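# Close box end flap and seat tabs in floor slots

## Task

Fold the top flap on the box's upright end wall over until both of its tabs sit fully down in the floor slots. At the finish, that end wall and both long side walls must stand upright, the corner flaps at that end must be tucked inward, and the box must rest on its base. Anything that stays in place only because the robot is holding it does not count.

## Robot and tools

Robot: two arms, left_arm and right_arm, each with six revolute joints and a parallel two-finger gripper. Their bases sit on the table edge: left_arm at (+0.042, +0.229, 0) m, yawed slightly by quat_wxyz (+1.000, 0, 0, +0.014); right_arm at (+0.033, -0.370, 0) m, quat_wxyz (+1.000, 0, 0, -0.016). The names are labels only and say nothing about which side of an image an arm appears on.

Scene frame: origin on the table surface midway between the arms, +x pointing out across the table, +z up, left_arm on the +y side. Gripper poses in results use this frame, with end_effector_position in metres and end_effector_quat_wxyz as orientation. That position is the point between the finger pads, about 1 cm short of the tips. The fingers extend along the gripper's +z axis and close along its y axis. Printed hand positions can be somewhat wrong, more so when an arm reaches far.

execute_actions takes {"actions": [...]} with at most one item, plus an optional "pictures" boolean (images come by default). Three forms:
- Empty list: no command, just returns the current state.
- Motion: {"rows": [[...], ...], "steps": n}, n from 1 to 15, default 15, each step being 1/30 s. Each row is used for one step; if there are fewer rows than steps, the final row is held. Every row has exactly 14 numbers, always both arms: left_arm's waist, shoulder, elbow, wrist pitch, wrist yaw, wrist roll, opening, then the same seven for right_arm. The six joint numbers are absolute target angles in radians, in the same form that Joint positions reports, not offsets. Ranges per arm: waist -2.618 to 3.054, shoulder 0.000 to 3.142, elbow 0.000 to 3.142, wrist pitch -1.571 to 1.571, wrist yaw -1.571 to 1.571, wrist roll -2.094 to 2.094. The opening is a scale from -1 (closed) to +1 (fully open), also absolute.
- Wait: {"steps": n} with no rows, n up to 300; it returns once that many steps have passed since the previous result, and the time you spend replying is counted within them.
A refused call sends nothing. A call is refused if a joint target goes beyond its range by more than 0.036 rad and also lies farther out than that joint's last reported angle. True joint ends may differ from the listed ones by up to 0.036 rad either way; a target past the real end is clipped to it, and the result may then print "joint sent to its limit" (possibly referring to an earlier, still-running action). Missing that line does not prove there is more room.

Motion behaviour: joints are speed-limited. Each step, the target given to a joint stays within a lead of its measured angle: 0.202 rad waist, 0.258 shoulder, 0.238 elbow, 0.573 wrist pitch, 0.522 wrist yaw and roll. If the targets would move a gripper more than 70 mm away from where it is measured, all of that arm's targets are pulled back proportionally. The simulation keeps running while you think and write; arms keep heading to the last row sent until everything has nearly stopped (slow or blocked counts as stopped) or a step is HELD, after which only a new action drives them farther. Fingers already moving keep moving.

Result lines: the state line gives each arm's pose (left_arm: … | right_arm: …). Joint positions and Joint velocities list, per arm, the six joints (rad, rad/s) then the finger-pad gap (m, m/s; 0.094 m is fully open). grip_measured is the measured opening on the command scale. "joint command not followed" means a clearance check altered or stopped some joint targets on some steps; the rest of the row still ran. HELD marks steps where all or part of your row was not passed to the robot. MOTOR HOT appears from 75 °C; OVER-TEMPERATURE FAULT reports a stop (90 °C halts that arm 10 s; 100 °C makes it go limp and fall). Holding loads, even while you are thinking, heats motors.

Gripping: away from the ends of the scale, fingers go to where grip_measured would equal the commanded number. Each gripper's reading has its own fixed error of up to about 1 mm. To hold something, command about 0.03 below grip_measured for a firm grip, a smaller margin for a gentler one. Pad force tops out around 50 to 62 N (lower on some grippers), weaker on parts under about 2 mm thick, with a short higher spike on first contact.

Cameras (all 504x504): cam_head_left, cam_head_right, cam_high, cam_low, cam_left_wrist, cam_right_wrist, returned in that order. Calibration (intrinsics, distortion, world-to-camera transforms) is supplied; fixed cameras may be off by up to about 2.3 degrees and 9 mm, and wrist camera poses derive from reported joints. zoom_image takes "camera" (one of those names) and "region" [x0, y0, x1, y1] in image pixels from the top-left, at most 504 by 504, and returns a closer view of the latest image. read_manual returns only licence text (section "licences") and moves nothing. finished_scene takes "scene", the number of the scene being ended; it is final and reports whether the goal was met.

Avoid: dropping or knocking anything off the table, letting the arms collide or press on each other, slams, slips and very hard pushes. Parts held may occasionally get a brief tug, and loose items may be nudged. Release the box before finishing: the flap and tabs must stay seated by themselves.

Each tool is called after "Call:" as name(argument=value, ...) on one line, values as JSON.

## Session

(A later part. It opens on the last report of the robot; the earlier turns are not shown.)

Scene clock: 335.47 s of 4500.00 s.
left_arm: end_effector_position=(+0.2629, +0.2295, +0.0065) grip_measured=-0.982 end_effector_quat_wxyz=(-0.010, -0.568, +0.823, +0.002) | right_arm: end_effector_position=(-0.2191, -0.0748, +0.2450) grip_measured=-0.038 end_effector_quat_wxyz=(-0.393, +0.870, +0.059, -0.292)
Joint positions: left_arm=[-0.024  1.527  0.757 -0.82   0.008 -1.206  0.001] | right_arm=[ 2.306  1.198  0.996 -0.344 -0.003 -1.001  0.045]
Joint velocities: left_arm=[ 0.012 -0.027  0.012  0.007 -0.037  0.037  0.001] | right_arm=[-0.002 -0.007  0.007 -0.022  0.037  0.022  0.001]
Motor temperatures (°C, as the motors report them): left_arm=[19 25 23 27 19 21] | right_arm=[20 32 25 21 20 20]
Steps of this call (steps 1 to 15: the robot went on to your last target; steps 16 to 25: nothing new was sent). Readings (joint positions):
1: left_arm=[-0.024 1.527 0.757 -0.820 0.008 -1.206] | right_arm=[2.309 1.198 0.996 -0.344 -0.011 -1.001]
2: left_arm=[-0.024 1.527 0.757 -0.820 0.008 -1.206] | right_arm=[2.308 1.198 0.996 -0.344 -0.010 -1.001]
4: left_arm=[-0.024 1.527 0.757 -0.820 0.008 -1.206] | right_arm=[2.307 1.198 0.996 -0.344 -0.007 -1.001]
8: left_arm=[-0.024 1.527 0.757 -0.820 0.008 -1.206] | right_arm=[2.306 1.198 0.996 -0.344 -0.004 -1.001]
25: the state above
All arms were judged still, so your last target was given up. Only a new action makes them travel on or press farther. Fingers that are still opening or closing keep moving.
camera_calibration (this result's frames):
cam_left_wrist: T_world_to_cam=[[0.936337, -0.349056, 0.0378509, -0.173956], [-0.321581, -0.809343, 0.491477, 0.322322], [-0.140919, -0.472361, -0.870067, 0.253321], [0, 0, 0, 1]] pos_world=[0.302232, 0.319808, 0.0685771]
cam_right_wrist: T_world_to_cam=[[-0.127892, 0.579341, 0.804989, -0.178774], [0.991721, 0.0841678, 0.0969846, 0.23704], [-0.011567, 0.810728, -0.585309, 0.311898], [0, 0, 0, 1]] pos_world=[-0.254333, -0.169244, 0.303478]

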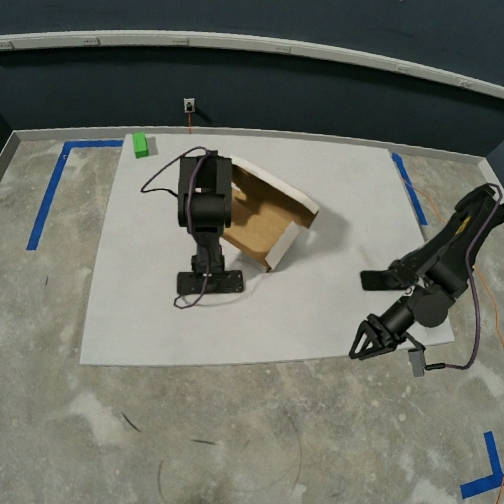

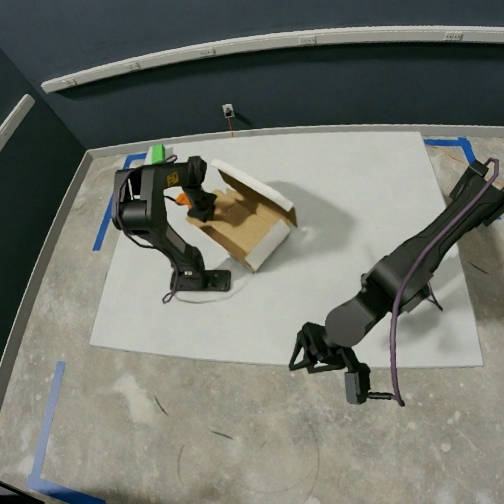

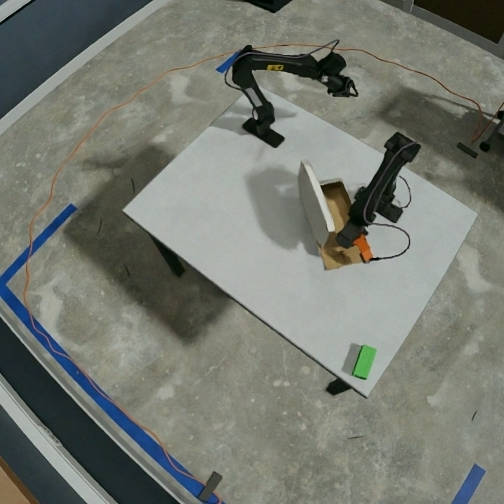

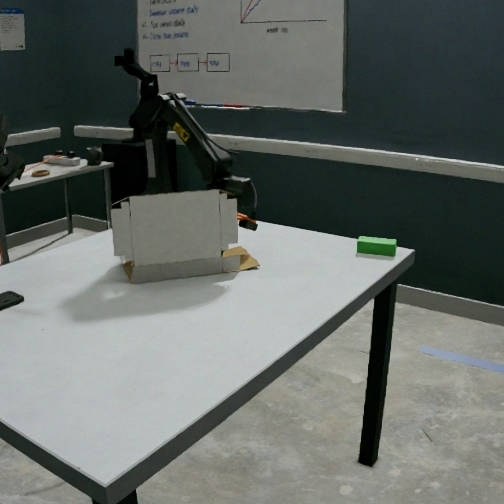

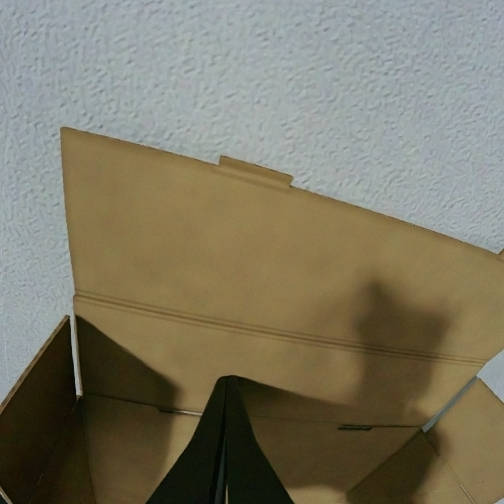

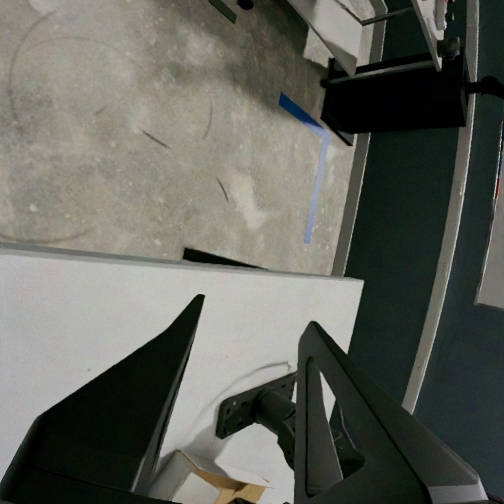

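Call:
execute_actions(actions=[{"rows":[[-0.03,1.522,0.755,-0.804,0,-1.2,-1,1.332,1.2,0.9,-0.45,0,-1.295,0.06]]}], pictures=false)

Call:
execute_actions(actions=[{"steps":15}], pictures=false)

Call:
execute_actions(actions=[{"rows":[[-0.03,1.522,0.755,-0.804,0,-1.2,-1,1.332,1.512,0.981,-0.339,0,-1.295,0.06]]}], pictures=false)

Call:
execute_actions(actions=[{"rows":[[-0.03,1.522,0.755,-0.804,0,-1.2,-1,1.332,1.56,0.9,-0.21,0,-1.295,0.06]]}], pictures=false)

Call:
execute_actions(actions=[{"steps":25}])

Call:
zoom_image(camera="cam_head_left", region=[220, 180, 340, 290])

Scene clock: 369.13 s of 4500.00 s.
left_arm: end_effector_position=(+0.2629, +0.2295, +0.0065) grip_measured=-0.982 end_effector_quat_wxyz=(-0.010, -0.568, +0.823, +0.002) | right_arm: end_effector_position=(+0.1263, -0.0189, +0.1862) grip_measured=+0.058 end_effector_quat_wxyz=(-0.411, +0.877, -0.248, -0.000)
Joint positions: left_arm=[-0.024  1.527  0.757 -0.82   0.008 -1.206  0.001] | right_arm=[ 1.349  1.203  0.907 -0.428  0.016 -1.281  0.05 ]
Joint velocities: left_arm=[-0.012 -0.007 -0.012  0.037 -0.066 -0.051 -0.001] | right_arm=[-0.886 -0.027 -0.007  0.007  0.11  -0.125 -0.   ]
Motor temperatures (°C, as the motors report them): left_arm=[19 25 23 26 19 21] | right_arm=[20 28 25 24 20 20]
Steps of this call (steps 1 to 90: nothing new was sent; then 30.17 s passed at rest; steps 91 to 105: all 15 steps of this action). Readings (joint positions):
91: left_arm=[-0.024 1.527 0.757 -0.820 0.008 -1.206] | right_arm=[2.286 1.198 0.990 -0.345 -0.015 -1.036]
92: left_arm=[-0.024 1.527 0.757 -0.820 0.008 -1.206] | right_arm=[2.239 1.198 0.977 -0.350 -0.022 -1.080]
94: left_arm=[-0.024 1.527 0.757 -0.820 0.008 -1.206] | right_arm=[2.111 1.198 0.942 -0.372 -0.017 -1.149]
98: left_arm=[-0.024 1.527 0.757 -0.820 0.008 -1.206] | right_arm=[1.820 1.202 0.908 -0.421 -0.005 -1.235]
105: the state above

Scene clock: 369.63 s of 4500.00 s.
left_arm: end_effector_position=(+0.2629, +0.2295, +0.0065) grip_measured=-0.982 end_effector_quat_wxyz=(-0.010, -0.568, +0.823, +0.002) | right_arm: end_effector_position=(+0.1334, -0.0231, +0.1838) grip_measured=+0.058 end_effector_quat_wxyz=(-0.405, +0.879, -0.253, +0.006)
Joint positions: left_arm=[-0.024  1.527  0.757 -0.82   0.008 -1.206  0.001] | right_arm=[ 1.326  1.203  0.907 -0.441  0.014 -1.293  0.05 ]
Joint velocities: left_arm=[ 0.017  0.007  0.017  0.007 -0.037 -0.007 -0.   ] | right_arm=[-0.027 -0.007 -0.037 -0.037 -0.066  0.022  0.   ]
Motor temperatures (°C, as the motors report them): left_arm=[19 25 23 26 19 21] | right_arm=[20 28 25 24 20 20]
Steps of this call (steps 1 to 15: the robot went on to your last target). Readings (joint positions):
1: left_arm=[-0.024 1.527 0.757 -0.820 0.008 -1.206] | right_arm=[1.330 1.203 0.907 -0.430 0.021 -1.283]
2: left_arm=[-0.024 1.527 0.757 -0.820 0.008 -1.206] | right_arm=[1.325 1.203 0.907 -0.432 0.021 -1.285]
4: left_arm=[-0.024 1.527 0.757 -0.820 0.008 -1.206] | right_arm=[1.326 1.203 0.907 -0.436 0.018 -1.288]
8: left_arm=[-0.024 1.527 0.757 -0.820 0.008 -1.206] | right_arm=[1.326 1.203 0.907 -0.440 0.015 -1.292]
15: the state above

Scene clock: 370.13 s of 4500.00 s.
left_arm: end_effector_position=(+0.2629, +0.2295, +0.0065) grip_measured=-0.982 end_effector_quat_wxyz=(-0.010, -0.568, +0.823, +0.002) | right_arm: end_effector_position=(+0.1442, +0.0165, +0.1041) grip_measured=+0.058 end_effector_quat_wxyz=(-0.322, +0.910, -0.260, +0.006)
Joint positions: left_arm=[-0.024  1.527  0.757 -0.82   0.008 -1.206  0.001] | right_arm=[ 1.326  1.54   0.972 -0.348  0.012 -1.294  0.05 ]
Joint velocities: left_arm=[-0.002 -0.022  0.002 -0.037 -0.037  0.007 -0.001] | right_arm=[-0.017  0.007  0.012  0.022 -0.022 -0.007  0.   ]
Motor temperatures (°C, as the motors report them): left_arm=[19 25 23 26 19 21] | right_arm=[20 29 25 24 20 20]
Steps of this call (steps 1 to 15: all 15 steps of this action). Readings (joint positions):
1: left_arm=[-0.024 1.527 0.757 -0.820 0.008 -1.206] | right_arm=[1.326 1.226 0.916 -0.441 0.013 -1.294]
2: left_arm=[-0.024 1.527 0.757 -0.820 0.008 -1.206] | right_arm=[1.326 1.281 0.940 -0.424 0.012 -1.294]
4: left_arm=[-0.024 1.527 0.757 -0.820 0.008 -1.206] | right_arm=[1.326 1.421 0.972 -0.366 0.012 -1.294]
8: left_arm=[-0.024 1.527 0.757 -0.820 0.008 -1.206] | right_arm=[1.326 1.552 0.972 -0.357 0.012 -1.294]
15: the state above

Scene clock: 370.63 s of 4500.00 s.
left_arm: end_effector_position=(+0.2632, +0.2296, +0.0065) grip_measured=-0.982 end_effector_quat_wxyz=(-0.010, -0.568, +0.823, +0.002) | right_arm: end_effector_position=(+0.1456, +0.0225, +0.0951) grip_measured=+0.058 end_effector_quat_wxyz=(-0.344, +0.903, -0.258, +0.005)
Joint positions: left_arm=[-0.024  1.527  0.757 -0.819  0.007 -1.206  0.001] | right_arm=[ 1.326  1.552  0.913 -0.229  0.01  -1.295  0.05 ]
Joint velocities: left_arm=[-0.012  0.002  0.002 -0.037  0.022 -0.007 -0.   ] | right_arm=[ 0.002 -0.012 -0.007  0.066 -0.022 -0.022 -0.001]
Motor temperatures (°C, as the motors report them): left_arm=[19 25 23 26 19 21] | right_arm=[20 29 25 24 20 20]
Steps of this call (steps 1 to 15: all 15 steps of this action). Readings (joint positions):
1: left_arm=[-0.024 1.527 0.757 -0.820 0.008 -1.206] | right_arm=[1.326 1.540 0.963 -0.329 0.011 -1.294]
2: left_arm=[-0.024 1.527 0.757 -0.820 0.008 -1.206] | right_arm=[1.326 1.540 0.950 -0.300 0.011 -1.294]
4: left_arm=[-0.024 1.527 0.757 -0.820 0.008 -1.206] | right_arm=[1.326 1.547 0.926 -0.270 0.011 -1.294]
8: left_arm=[-0.024 1.527 0.757 -0.819 0.007 -1.206] | right_arm=[1.326 1.552 0.913 -0.248 0.011 -1.295]
15: the state above

Scene clock: 371.47 s of 4500.00 s.
left_arm: end_effector_position=(+0.2632, +0.2296, +0.0065) grip_measured=-0.982 end_effector_quat_wxyz=(-0.010, -0.568, +0.823, +0.002) | right_arm: end_effector_position=(+0.1458, +0.0234, +0.0959) grip_measured=+0.058 end_effector_quat_wxyz=(-0.347, +0.902, -0.258, +0.005)
Joint positions: left_arm=[-0.024  1.527  0.757 -0.819  0.007 -1.206  0.001] | right_arm=[ 1.326  1.552  0.913 -0.225  0.01  -1.295  0.05 ]
Joint velocities: left_arm=[-0.012 -0.017 -0.012  0.022  0.007 -0.022 -0.   ] | right_arm=[ 0.002 -0.002  0.002 -0.007 -0.007  0.022  0.   ]
Motor temperatures (°C, as the motors report them): left_arm=[19 25 23 26 19 21] | right_arm=[20 29 25 24 20 20]
Steps of this call (steps 1 to 15: the robot went on to your last target; steps 16 to 25: nothing new was sent). Readings (joint positions):
1: left_arm=[-0.024 1.527 0.757 -0.819 0.007 -1.206] | right_arm=[1.326 1.552 0.913 -0.228 0.010 -1.295]
2: left_arm=[-0.024 1.527 0.757 -0.819 0.007 -1.206] | right_arm=[1.326 1.552 0.913 -0.227 0.010 -1.295]
4: left_arm=[-0.024 1.527 0.757 -0.819 0.007 -1.206] | right_arm=[1.326 1.552 0.913 -0.226 0.010 -1.295]
8: left_arm=[-0.024 1.527 0.757 -0.819 0.007 -1.206] | right_arm=[1.326 1.552 0.913 -0.225 0.010 -1.295]
25: the state above
All arms were judged still, so your last target was given up. Only a new action makes them travel on or press farther. Fingers that are still opening or closing keep moving.
camera_calibration (this result's frames):
cam_left_wrist: T_world_to_cam=[[0.936289, -0.349098, 0.0386526, -0.174157], [-0.322153, -0.809714, 0.490489, 0.32277], [-0.139931, -0.471692, -0.870589, 0.25301], [0, 0, 0, 1]] pos_world=[0.302447, 0.319896, 0.0686846]
cam_right_wrist: T_world_to_cam=[[0.20133, 0.752191, 0.627435, -0.103932], [0.706712, -0.555082, 0.438683, -0.0949362], [0.678251, 0.355096, -0.643337, 0.0648951], [0, 0, 0, 1]] pos_world=[0.044002, 0.00243552, 0.148607]

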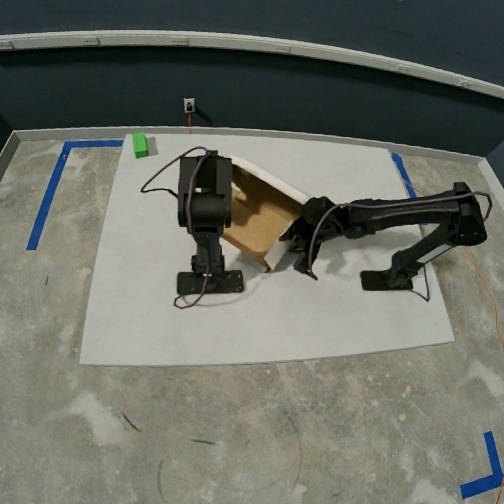

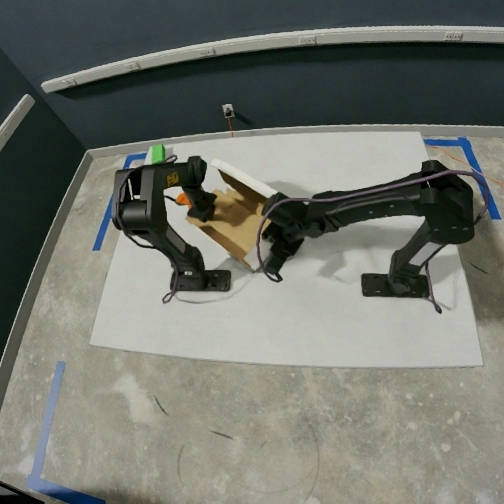

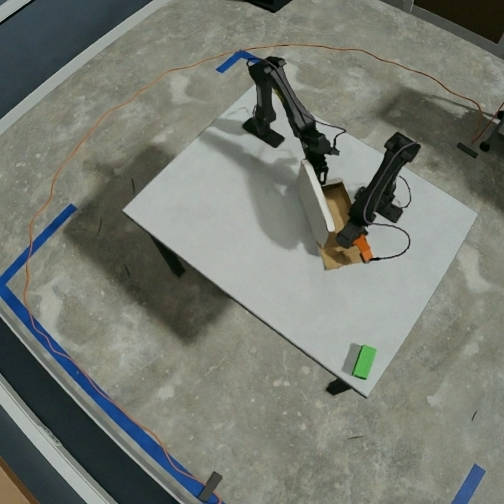

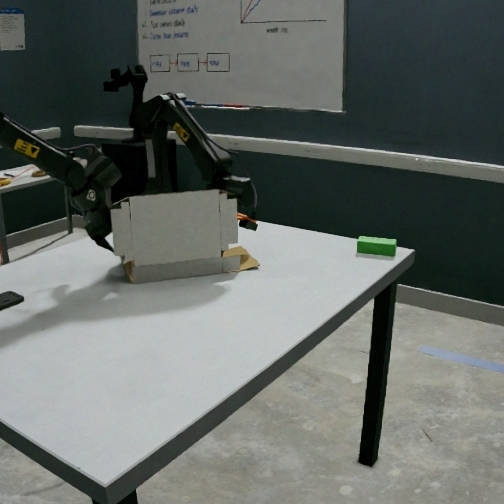

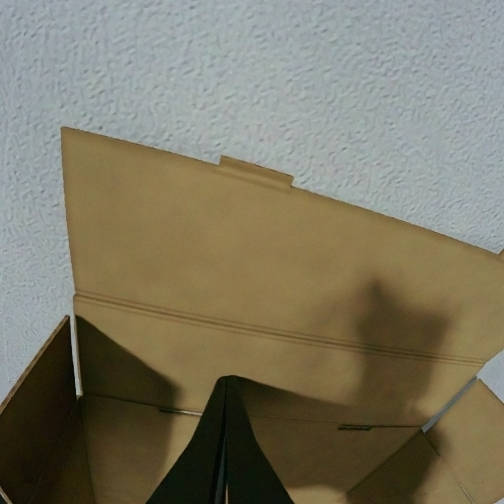

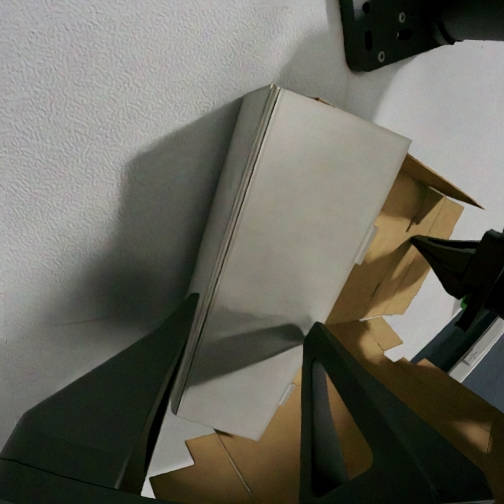

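Region (220, 180, 340, 290) of cam_head_left's 504x504 image, scaled by 4.200, with more detail than that image has; it fills the top 462 rows of this view, and the rest is white.

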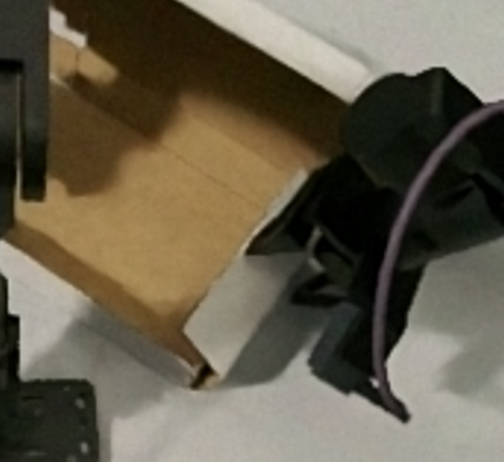

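Call:
execute_actions(actions=[{"rows":[[-0.03,1.522,0.755,-0.804,0,-1.2,-1,1.332,1.62,0.86,-0.12,0,-1.295,0.06]]}], pictures=false)

Call:
execute_actions(actions=[{"steps":25}])

Call:
zoom_image(camera="cam_head_left", region=[220, 180, 340, 290])

Scene clock: 379.83 s of 4500.00 s.
left_arm: end_effector_position=(+0.2636, +0.2302, +0.0065) grip_measured=-0.982 end_effector_quat_wxyz=(-0.008, -0.568, +0.823, +0.003) | right_arm: end_effector_position=(+0.1480, +0.0307, +0.0787) grip_measured=+0.058 end_effector_quat_wxyz=(-0.353, +0.900, -0.257, +0.005)
Joint positions: left_arm=[-0.024  1.527  0.757 -0.817  0.004 -1.206  0.001] | right_arm=[ 1.326  1.606  0.883 -0.128  0.011 -1.295  0.05 ]
Joint velocities: left_arm=[-0.007  0.017  0.002 -0.022 -0.022  0.007  0.   ] | right_arm=[ 0.017 -0.002  0.002  0.007 -0.007 -0.066  0.   ]
Motor temperatures (°C, as the motors report them): left_arm=[19 25 23 26 19 21] | right_arm=[20 29 25 24 20 20]
Steps of this call (steps 1 to 90: nothing new was sent; then 4.87 s passed at rest; steps 91 to 105: all 15 steps of this action). Readings (joint positions):
91: left_arm=[-0.024 1.527 0.757 -0.819 0.007 -1.206] | right_arm=[1.326 1.556 0.908 -0.212 0.010 -1.295]
92: left_arm=[-0.024 1.527 0.757 -0.819 0.007 -1.206] | right_arm=[1.326 1.564 0.902 -0.189 0.010 -1.295]
94: left_arm=[-0.024 1.527 0.757 -0.819 0.007 -1.206] | right_arm=[1.326 1.589 0.891 -0.158 0.010 -1.295]
98: left_arm=[-0.024 1.527 0.757 -0.817 0.004 -1.206] | right_arm=[1.326 1.606 0.883 -0.130 0.011 -1.295]
105: the state above

Scene clock: 380.67 s of 4500.00 s.
left_arm: end_effector_position=(+0.2636, +0.2302, +0.0065) grip_measured=-0.982 end_effector_quat_wxyz=(-0.008, -0.568, +0.823, +0.003) | right_arm: end_effector_position=(+0.1480, +0.0307, +0.0787) grip_measured=+0.058 end_effector_quat_wxyz=(-0.353, +0.900, -0.257, +0.005)
Joint positions: left_arm=[-0.024  1.527  0.757 -0.817  0.004 -1.206  0.001] | right_arm=[ 1.326  1.606  0.883 -0.128  0.011 -1.295  0.05 ]
Joint velocities: left_arm=[ 0.007  0.017  0.007 -0.007  0.081  0.037  0.001] | right_arm=[-0.007  0.002 -0.002 -0.037  0.022  0.081 -0.002]
Motor temperatures (°C, as the motors report them): left_arm=[19 25 23 26 19 21] | right_arm=[20 29 25 24 20 20]
Steps of this call (steps 1 to 15: the robot went on to your last target; steps 16 to 25: nothing new was sent). Readings (joint positions):
1: left_arm=[-0.024 1.527 0.757 -0.817 0.004 -1.206] | right_arm=[1.326 1.606 0.883 -0.128 0.011 -1.295]
2: left_arm=[-0.024 1.527 0.757 -0.817 0.004 -1.206] | right_arm=[1.326 1.606 0.883 -0.128 0.011 -1.295]
4: left_arm=[-0.024 1.527 0.757 -0.817 0.004 -1.206] | right_arm=[1.326 1.606 0.883 -0.128 0.011 -1.295]
8: left_arm=[-0.024 1.527 0.757 -0.817 0.004 -1.206] | right_arm=[1.326 1.606 0.883 -0.128 0.011 -1.295]
25: the state above
All arms were judged still, so your last target was given up. Only a new action makes them travel on or press farther. Fingers that are still opening or closing keep moving.
camera_calibration (this result's frames):
cam_left_wrist: T_world_to_cam=[[0.936196, -0.349267, 0.0393617, -0.17435], [-0.323124, -0.811192, 0.487399, 0.323985], [-0.138303, -0.46902, -0.872292, 0.25229], [0, 0, 0, 1]] pos_world=[0.302805, 0.320249, 0.0690231]
cam_right_wrist: T_world_to_cam=[[0.198734, 0.744403, 0.637471, -0.0992698], [0.704961, -0.560437, 0.434673, -0.0841357], [0.680834, 0.363008, -0.636152, 0.0486243], [0, 0, 0, 1]] pos_world=[0.0459355, 0.00909295, 0.130786]

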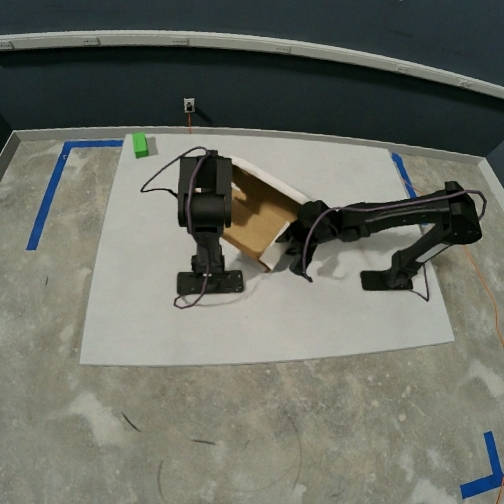

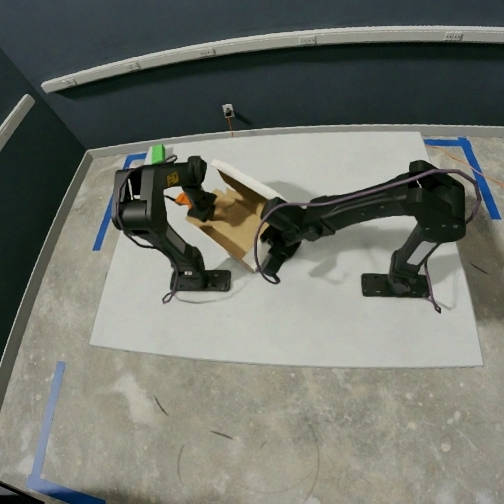

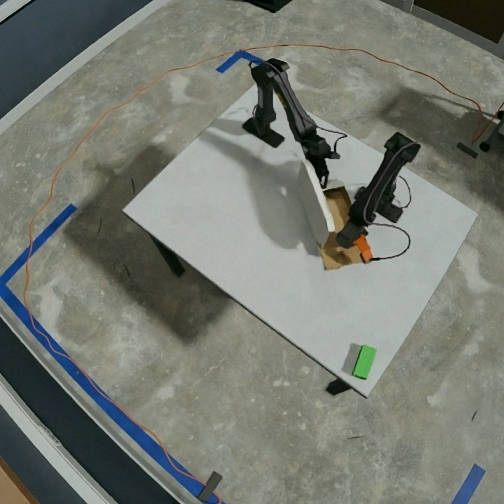

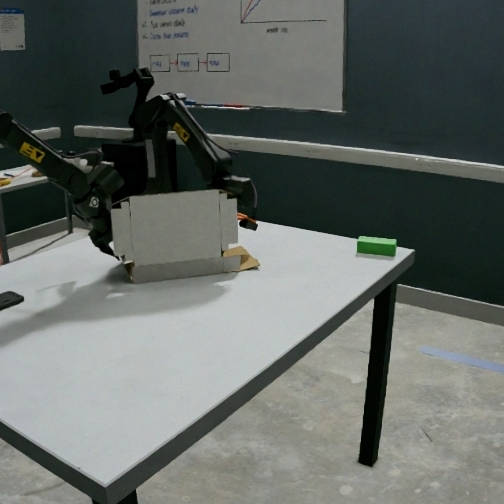

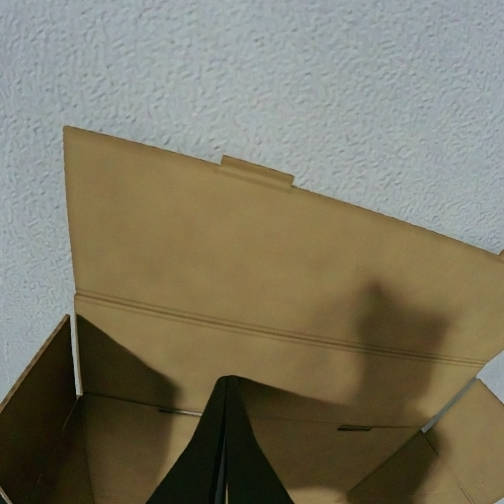

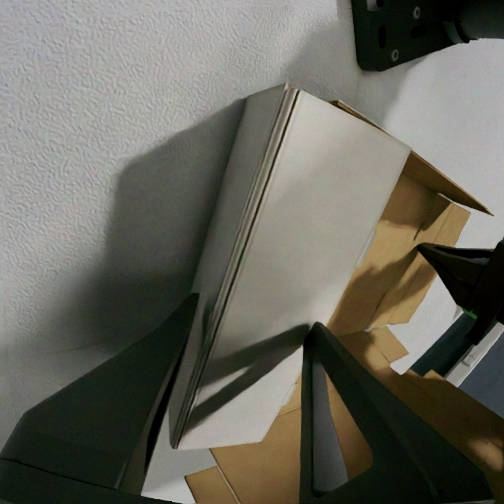

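Region (220, 180, 340, 290) of cam_head_left's 504x504 image, scaled by 4.200, with more detail than that image has; it fills the top 462 rows of this view, and the rest is white.

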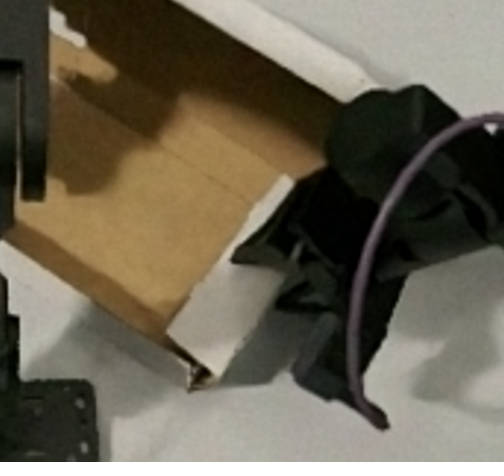

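Call:
execute_actions(actions=[{"rows":[[-0.03,1.522,0.755,-0.804,0,-1.2,-1,1.332,1.68,0.82,-0.02,0,-1.295,-0.1]]}], pictures=false)

Call:
execute_actions(actions=[{"steps":25}])

Call:
zoom_image(camera="cam_head_left", region=[220, 180, 340, 290])

Scene clock: 389.47 s of 4500.00 s.
left_arm: end_effector_position=(+0.2672, +0.2332, +0.0064) grip_measured=-0.982 end_effector_quat_wxyz=(+0.003, -0.568, +0.823, +0.006) | right_arm: end_effector_position=(+0.1498, +0.0420, +0.0752) grip_measured=-0.097 end_effector_quat_wxyz=(-0.380, +0.890, -0.253, +0.003)
Joint positions: left_arm=[-0.024  1.527  0.757 -0.803 -0.013 -1.206  0.001] | right_arm=[ 1.328  1.636  0.854 -0.009  0.007 -1.295  0.042]
Joint velocities: left_arm=[ 0.012  0.007  0.002 -0.066 -0.051 -0.095  0.   ] | right_arm=[ 0.007  0.017 -0.017 -0.022 -0.007 -0.066  0.001]
Motor temperatures (°C, as the motors report them): left_arm=[19 25 23 26 19 21] | right_arm=[20 29 24 24 20 20]
Steps of this call (steps 1 to 90: nothing new was sent; then 5.30 s passed at rest; steps 91 to 105: all 15 steps of this action). Readings (joint positions):
91: left_arm=[-0.024 1.527 0.757 -0.817 0.004 -1.206] | right_arm=[1.326 1.610 0.877 -0.112 0.011 -1.295]
92: left_arm=[-0.024 1.527 0.757 -0.815 0.001 -1.206] | right_arm=[1.326 1.616 0.870 -0.086 0.011 -1.295]
94: left_arm=[-0.024 1.527 0.757 -0.813 -0.002 -1.206] | right_arm=[1.327 1.628 0.861 -0.049 0.011 -1.295]
98: left_arm=[-0.024 1.527 0.757 -0.806 -0.011 -1.206] | right_arm=[1.328 1.633 0.856 -0.022 0.009 -1.295]
105: the state above

Scene clock: 390.30 s of 4500.00 s.
left_arm: end_effector_position=(+0.2674, +0.2332, +0.0064) grip_measured=-0.982 end_effector_quat_wxyz=(+0.003, -0.568, +0.823, +0.006) | right_arm: end_effector_position=(+0.1499, +0.0425, +0.0753) grip_measured=-0.097 end_effector_quat_wxyz=(-0.381, +0.889, -0.253, +0.003)
Joint positions: left_arm=[-0.024  1.527  0.757 -0.802 -0.013 -1.206  0.001] | right_arm=[ 1.328  1.637  0.853 -0.005  0.006 -1.295  0.042]
Joint velocities: left_arm=[ 0.002  0.002  0.017  0.022  0.022 -0.066 -0.001] | right_arm=[-0.002 -0.022 -0.012  0.022 -0.051 -0.095  0.001]
Motor temperatures (°C, as the motors report them): left_arm=[19 25 23 26 19 21] | right_arm=[20 29 24 24 20 20]
Steps of this call (steps 1 to 15: the robot went on to your last target; steps 16 to 25: nothing new was sent). Readings (joint positions):
1: left_arm=[-0.024 1.527 0.757 -0.803 -0.013 -1.206] | right_arm=[1.328 1.636 0.854 -0.008 0.007 -1.295]
2: left_arm=[-0.024 1.527 0.757 -0.802 -0.013 -1.206] | right_arm=[1.328 1.636 0.853 -0.007 0.007 -1.295]
4: left_arm=[-0.024 1.527 0.757 -0.802 -0.013 -1.206] | right_arm=[1.328 1.636 0.853 -0.007 0.006 -1.295]
8: left_arm=[-0.024 1.527 0.757 -0.802 -0.013 -1.206] | right_arm=[1.328 1.636 0.853 -0.006 0.006 -1.295]
25: the state above
All arms were judged still, so your last target was given up. Only a new action makes them travel on or press farther. Fingers that are still opening or closing keep moving.
camera_calibration (this result's frames):
cam_left_wrist: T_world_to_cam=[[0.935483, -0.350136, 0.0477053, -0.176503], [-0.330512, -0.819192, 0.468707, 0.331617], [-0.125032, -0.454235, -0.882065, 0.247269], [0, 0, 0, 1]] pos_world=[0.305635, 0.322176, 0.0710955]
cam_right_wrist: T_world_to_cam=[[0.186445, 0.70565, 0.68359, -0.106231], [0.701649, -0.58267, 0.410103, -0.0740813], [0.687697, 0.403179, -0.603755, 0.0357042], [0, 0, 0, 1]] pos_world=[0.0472317, 0.017402, 0.124556]

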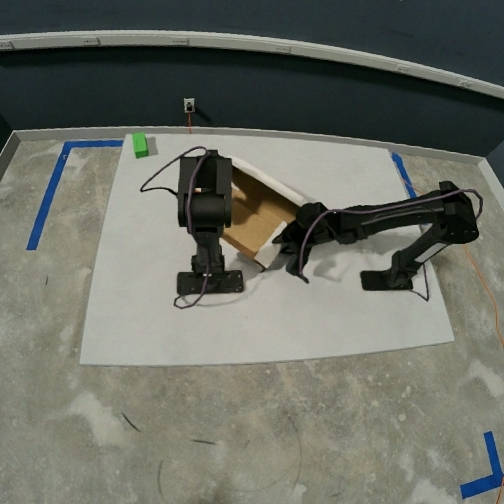

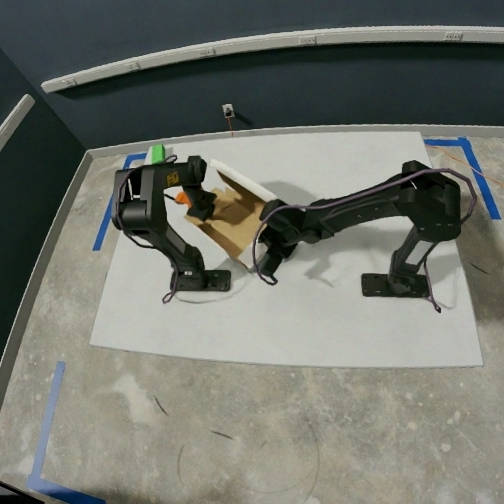

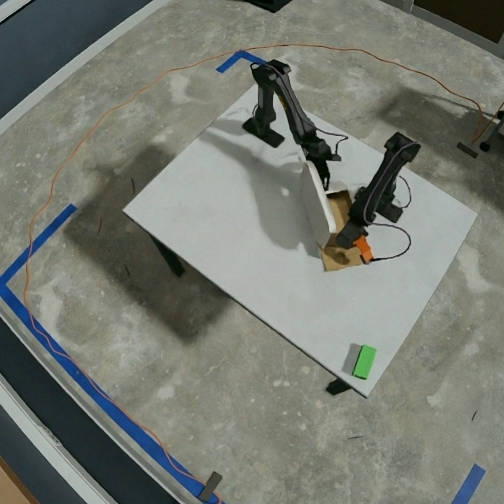

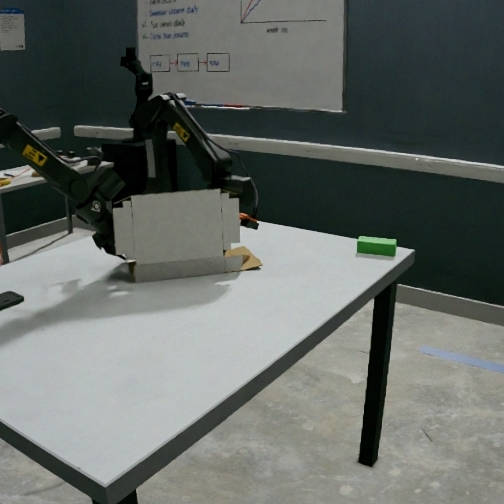

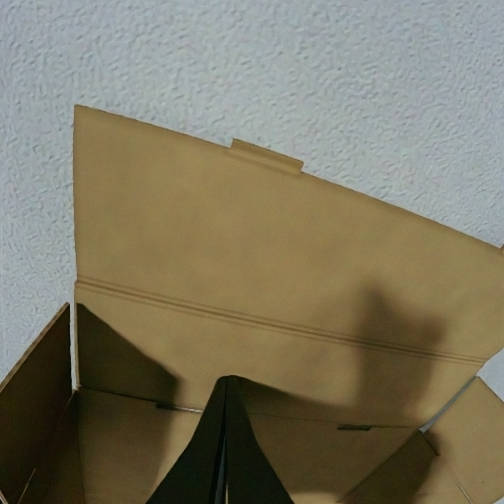

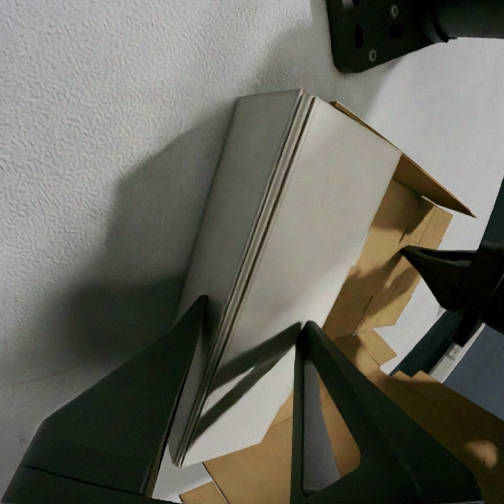

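Region (220, 180, 340, 290) of cam_head_left's 504x504 image, scaled by 4.200, with more detail than that image has; it fills the top 462 rows of this view, and the rest is white.

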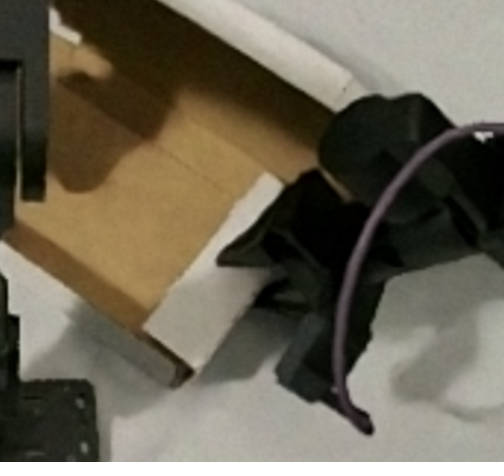

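Call:
execute_actions(actions=[{"rows":[[-0.03,1.522,0.755,-0.804,0,-1.2,-1,1.33,1.70,0.975,-0.18,0,-1.28,-0.1],[-0.03,1.522,0.755,-0.804,0,-1.2,-1,1.33,1.70,0.975,-0.18,0,-1.28,-0.1],[-0.03,1.522,0.755,-0.804,0,-1.2,-1,1.33,1.70,0.975,-0.18,0,-1.28,-0.1],[-0.03,1.522,0.755,-0.804,0,-1.2,-1,1.33,1.70,0.975,-0.18,0,-1.28,-0.1],[-0.03,1.522,0.755,-0.804,0,-1.2,-1,1.33,1.70,0.975,-0.18,0,-1.28,-0.1],[-0.03,1.522,0.755,-0.804,0,-1.2,-1,1.33,1.70,0.975,-0.18,0,-1.28,-0.1],[-0.03,1.522,0.755,-0.804,0,-1.2,-1,1.33,1.70,0.975,-0.18,0,-1.28,-0.1],[-0.03,1.522,0.755,-0.804,0,-1.2,-1,1.33,1.76,1.1,-0.355,0,-1.265,-0.1]]}], pictures=false)

Call:
execute_actions(actions=[{"rows":[[-0.03,1.522,0.755,-0.804,0,-1.2,-1,1.33,1.825,1.22,-0.53,0,-1.25,-0.1],[-0.03,1.522,0.755,-0.804,0,-1.2,-1,1.33,1.825,1.22,-0.53,0,-1.25,-0.1],[-0.03,1.522,0.755,-0.804,0,-1.2,-1,1.33,1.825,1.22,-0.53,0,-1.25,-0.1],[-0.03,1.522,0.755,-0.804,0,-1.2,-1,1.33,1.825,1.22,-0.53,0,-1.25,-0.1],[-0.03,1.522,0.755,-0.804,0,-1.2,-1,1.33,1.825,1.22,-0.53,0,-1.25,-0.1],[-0.03,1.522,0.755,-0.804,0,-1.2,-1,1.33,1.825,1.22,-0.53,0,-1.25,-0.1],[-0.03,1.522,0.755,-0.804,0,-1.2,-1,1.33,1.825,1.22,-0.53,0,-1.25,-0.1],[-0.03,1.522,0.755,-0.804,0,-1.2,-1,1.33,1.888,1.344,-0.706,0,-1.233,-0.1]]}], pictures=false)

Call:
execute_actions(actions=[{"steps":25}])

Call:
zoom_image(camera="cam_head_left", region=[220, 180, 340, 290])

Scene clock: 416.70 s of 4500.00 s.
left_arm: end_effector_position=(+0.2677, +0.2320, +0.0064) grip_measured=-0.982 end_effector_quat_wxyz=(+0.002, -0.568, +0.823, +0.003) | right_arm: end_effector_position=(+0.1539, +0.0571, +0.0767) grip_measured=-0.098 end_effector_quat_wxyz=(-0.315, +0.911, -0.267, -0.000)
Joint positions: left_arm=[-0.024  1.527  0.757 -0.801 -0.006 -1.206  0.001] | right_arm=[ 1.328  1.741  1.08  -0.268  0.006 -1.278  0.042]
Joint velocities: left_arm=[ 0.002 -0.007 -0.017 -0.051  0.081 -0.022 -0.001] | right_arm=[ 0.012 -0.017  0.027 -0.095 -0.081  0.051 -0.001]
Motor temperatures (°C, as the motors report them): left_arm=[19 25 23 25 19 21] | right_arm=[20 28 24 24 20 20]
Steps of this call (steps 1 to 90: nothing new was sent; then 22.90 s passed at rest; steps 91 to 105: all 15 steps of this action). Readings (joint positions):
91: left_arm=[-0.024 1.527 0.757 -0.802 -0.013 -1.206] | right_arm=[1.328 1.641 0.869 -0.027 0.006 -1.295]
92: left_arm=[-0.024 1.527 0.757 -0.801 -0.013 -1.206] | right_arm=[1.328 1.653 0.898 -0.060 0.006 -1.294]
94: left_arm=[-0.024 1.527 0.757 -0.801 -0.012 -1.206] | right_arm=[1.328 1.675 0.937 -0.093 0.006 -1.292]
98: left_arm=[-0.024 1.527 0.757 -0.801 -0.011 -1.206] | right_arm=[1.328 1.688 0.972 -0.147 0.006 -1.290]
105: the state above

Scene clock: 417.20 s of 4500.00 s.
left_arm: end_effector_position=(+0.2677, +0.2314, +0.0064) grip_measured=-0.982 end_effector_quat_wxyz=(+0.001, -0.568, +0.823, +0.001) | right_arm: end_effector_position=(+0.1536, +0.0558, +0.0738) grip_measured=-0.098 end_effector_quat_wxyz=(-0.217, +0.933, -0.288, -0.002)
Joint positions: left_arm=[-0.024  1.527  0.757 -0.801 -0.002 -1.206  0.001] | right_arm=[ 1.328  1.861  1.329 -0.601  0.006 -1.247  0.042]
Joint velocities: left_arm=[ 0.007  0.002  0.002 -0.007 -0.066  0.022  0.   ] | right_arm=[ 0.007 -0.007  0.051 -0.095  0.051  0.066 -0.001]
Motor temperatures (°C, as the motors report them): left_arm=[19 25 23 25 19 21] | right_arm=[20 28 24 23 20 20]
Steps of this call (steps 1 to 15: all 15 steps of this action). Readings (joint positions):
1: left_arm=[-0.024 1.527 0.757 -0.801 -0.006 -1.206] | right_arm=[1.328 1.749 1.101 -0.302 0.006 -1.276]
2: left_arm=[-0.024 1.527 0.757 -0.801 -0.006 -1.206] | right_arm=[1.328 1.767 1.139 -0.347 0.006 -1.274]
4: left_arm=[-0.024 1.527 0.757 -0.801 -0.006 -1.206] | right_arm=[1.328 1.795 1.186 -0.395 0.006 -1.268]
8: left_arm=[-0.024 1.527 0.757 -0.801 -0.005 -1.206] | right_arm=[1.328 1.809 1.225 -0.463 0.006 -1.262]
15: the state above

Scene clock: 418.03 s of 4500.00 s.
left_arm: end_effector_position=(+0.2677, +0.2311, +0.0064) grip_measured=-0.982 end_effector_quat_wxyz=(+0.000, -0.568, +0.823, +0.000) | right_arm: end_effector_position=(+0.1531, +0.0540, +0.0735) grip_measured=-0.098 end_effector_quat_wxyz=(-0.213, +0.933, -0.290, -0.002)
Joint positions: left_arm=[-0.024  1.527  0.757 -0.801 -0.001 -1.206  0.001] | right_arm=[ 1.328  1.861  1.331 -0.613  0.006 -1.245  0.042]
Joint velocities: left_arm=[ 0.007  0.002  0.007 -0.007  0.007  0.022 -0.001] | right_arm=[ 0.007  0.002 -0.002  0.037 -0.037 -0.022 -0.   ]
Motor temperatures (°C, as the motors report them): left_arm=[19 25 23 25 19 21] | right_arm=[20 28 24 23 20 20]
Steps of this call (steps 1 to 25: the robot went on to your last target). Readings (joint positions):
1: left_arm=[-0.024 1.527 0.757 -0.801 -0.002 -1.206] | right_arm=[1.328 1.861 1.331 -0.605 0.006 -1.247]
2: left_arm=[-0.024 1.527 0.757 -0.801 -0.002 -1.206] | right_arm=[1.328 1.861 1.331 -0.609 0.006 -1.246]
4: left_arm=[-0.024 1.527 0.757 -0.801 -0.001 -1.206] | right_arm=[1.328 1.861 1.331 -0.612 0.006 -1.246]
8: left_arm=[-0.024 1.527 0.757 -0.801 -0.001 -1.206] | right_arm=[1.328 1.861 1.331 -0.613 0.006 -1.245]
25: the state above
camera_calibration (this result's frames):
cam_left_wrist: T_world_to_cam=[[0.935426, -0.349536, 0.0529468, -0.177669], [-0.331067, -0.813598, 0.477968, 0.328791], [-0.123989, -0.464632, -0.87678, 0.248425], [0, 0, 0, 1]] pos_world=[0.30585, 0.320828, 0.0700694]
cam_right_wrist: T_world_to_cam=[[0.286724, 0.875658, 0.388602, -0.116616], [0.736292, -0.460937, 0.495391, -0.0870363], [0.612914, 0.144084, -0.776902, 0.0658705], [0, 0, 0, 1]] pos_world=[0.0571477, 0.0525063, 0.139609]

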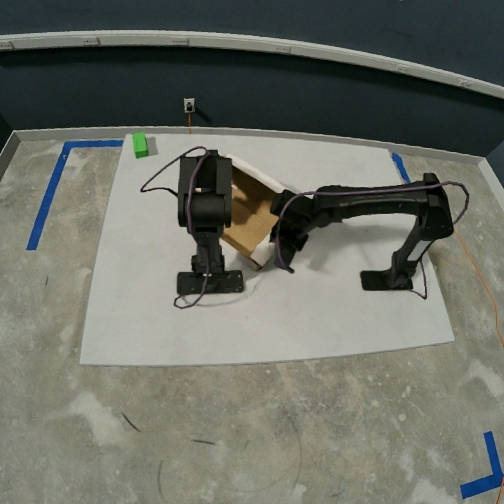

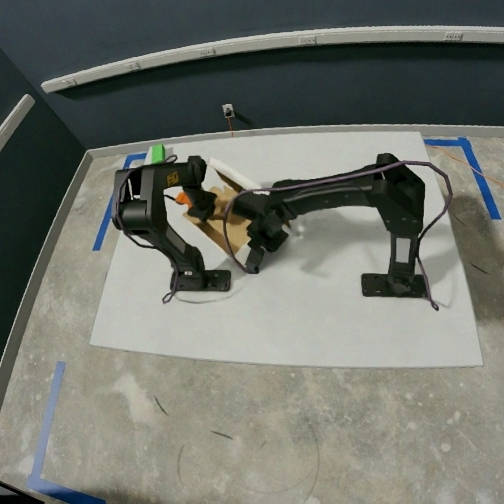

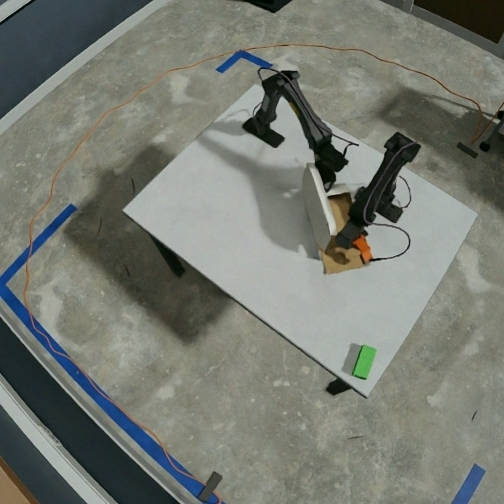

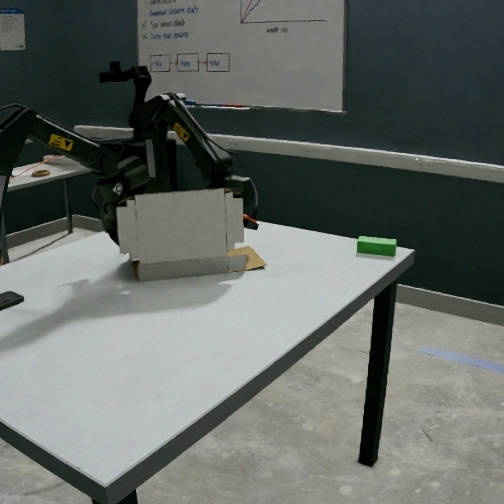

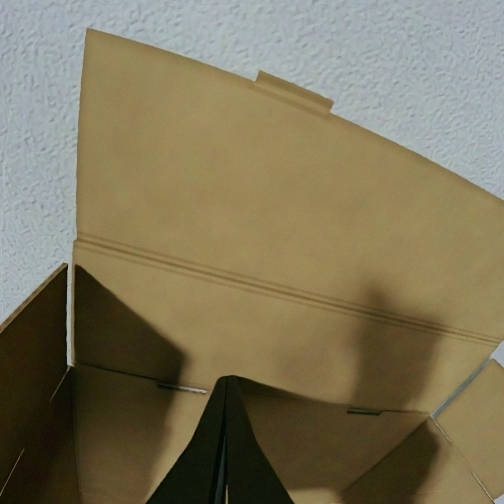

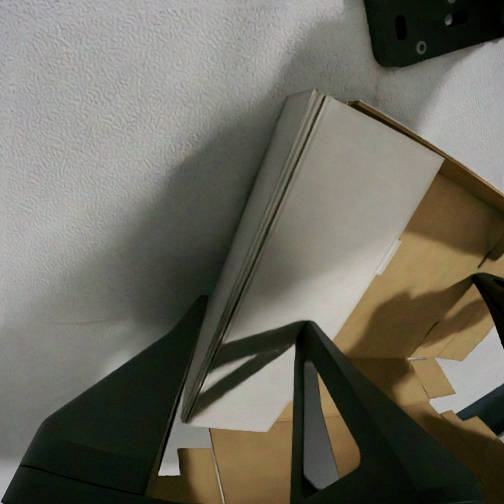

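Region (220, 180, 340, 290) of cam_head_left's 504x504 image, scaled by 4.200, with more detail than that image has; it fills the top 462 rows of this view, and the rest is white.

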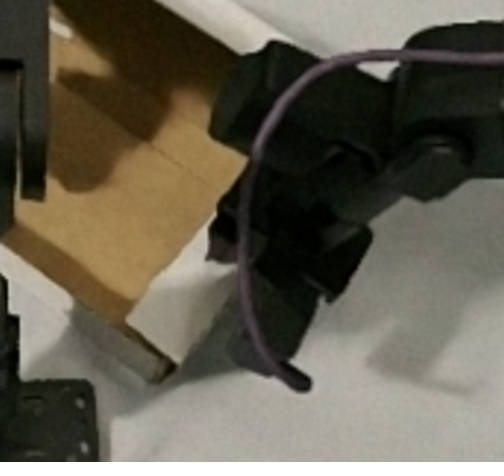

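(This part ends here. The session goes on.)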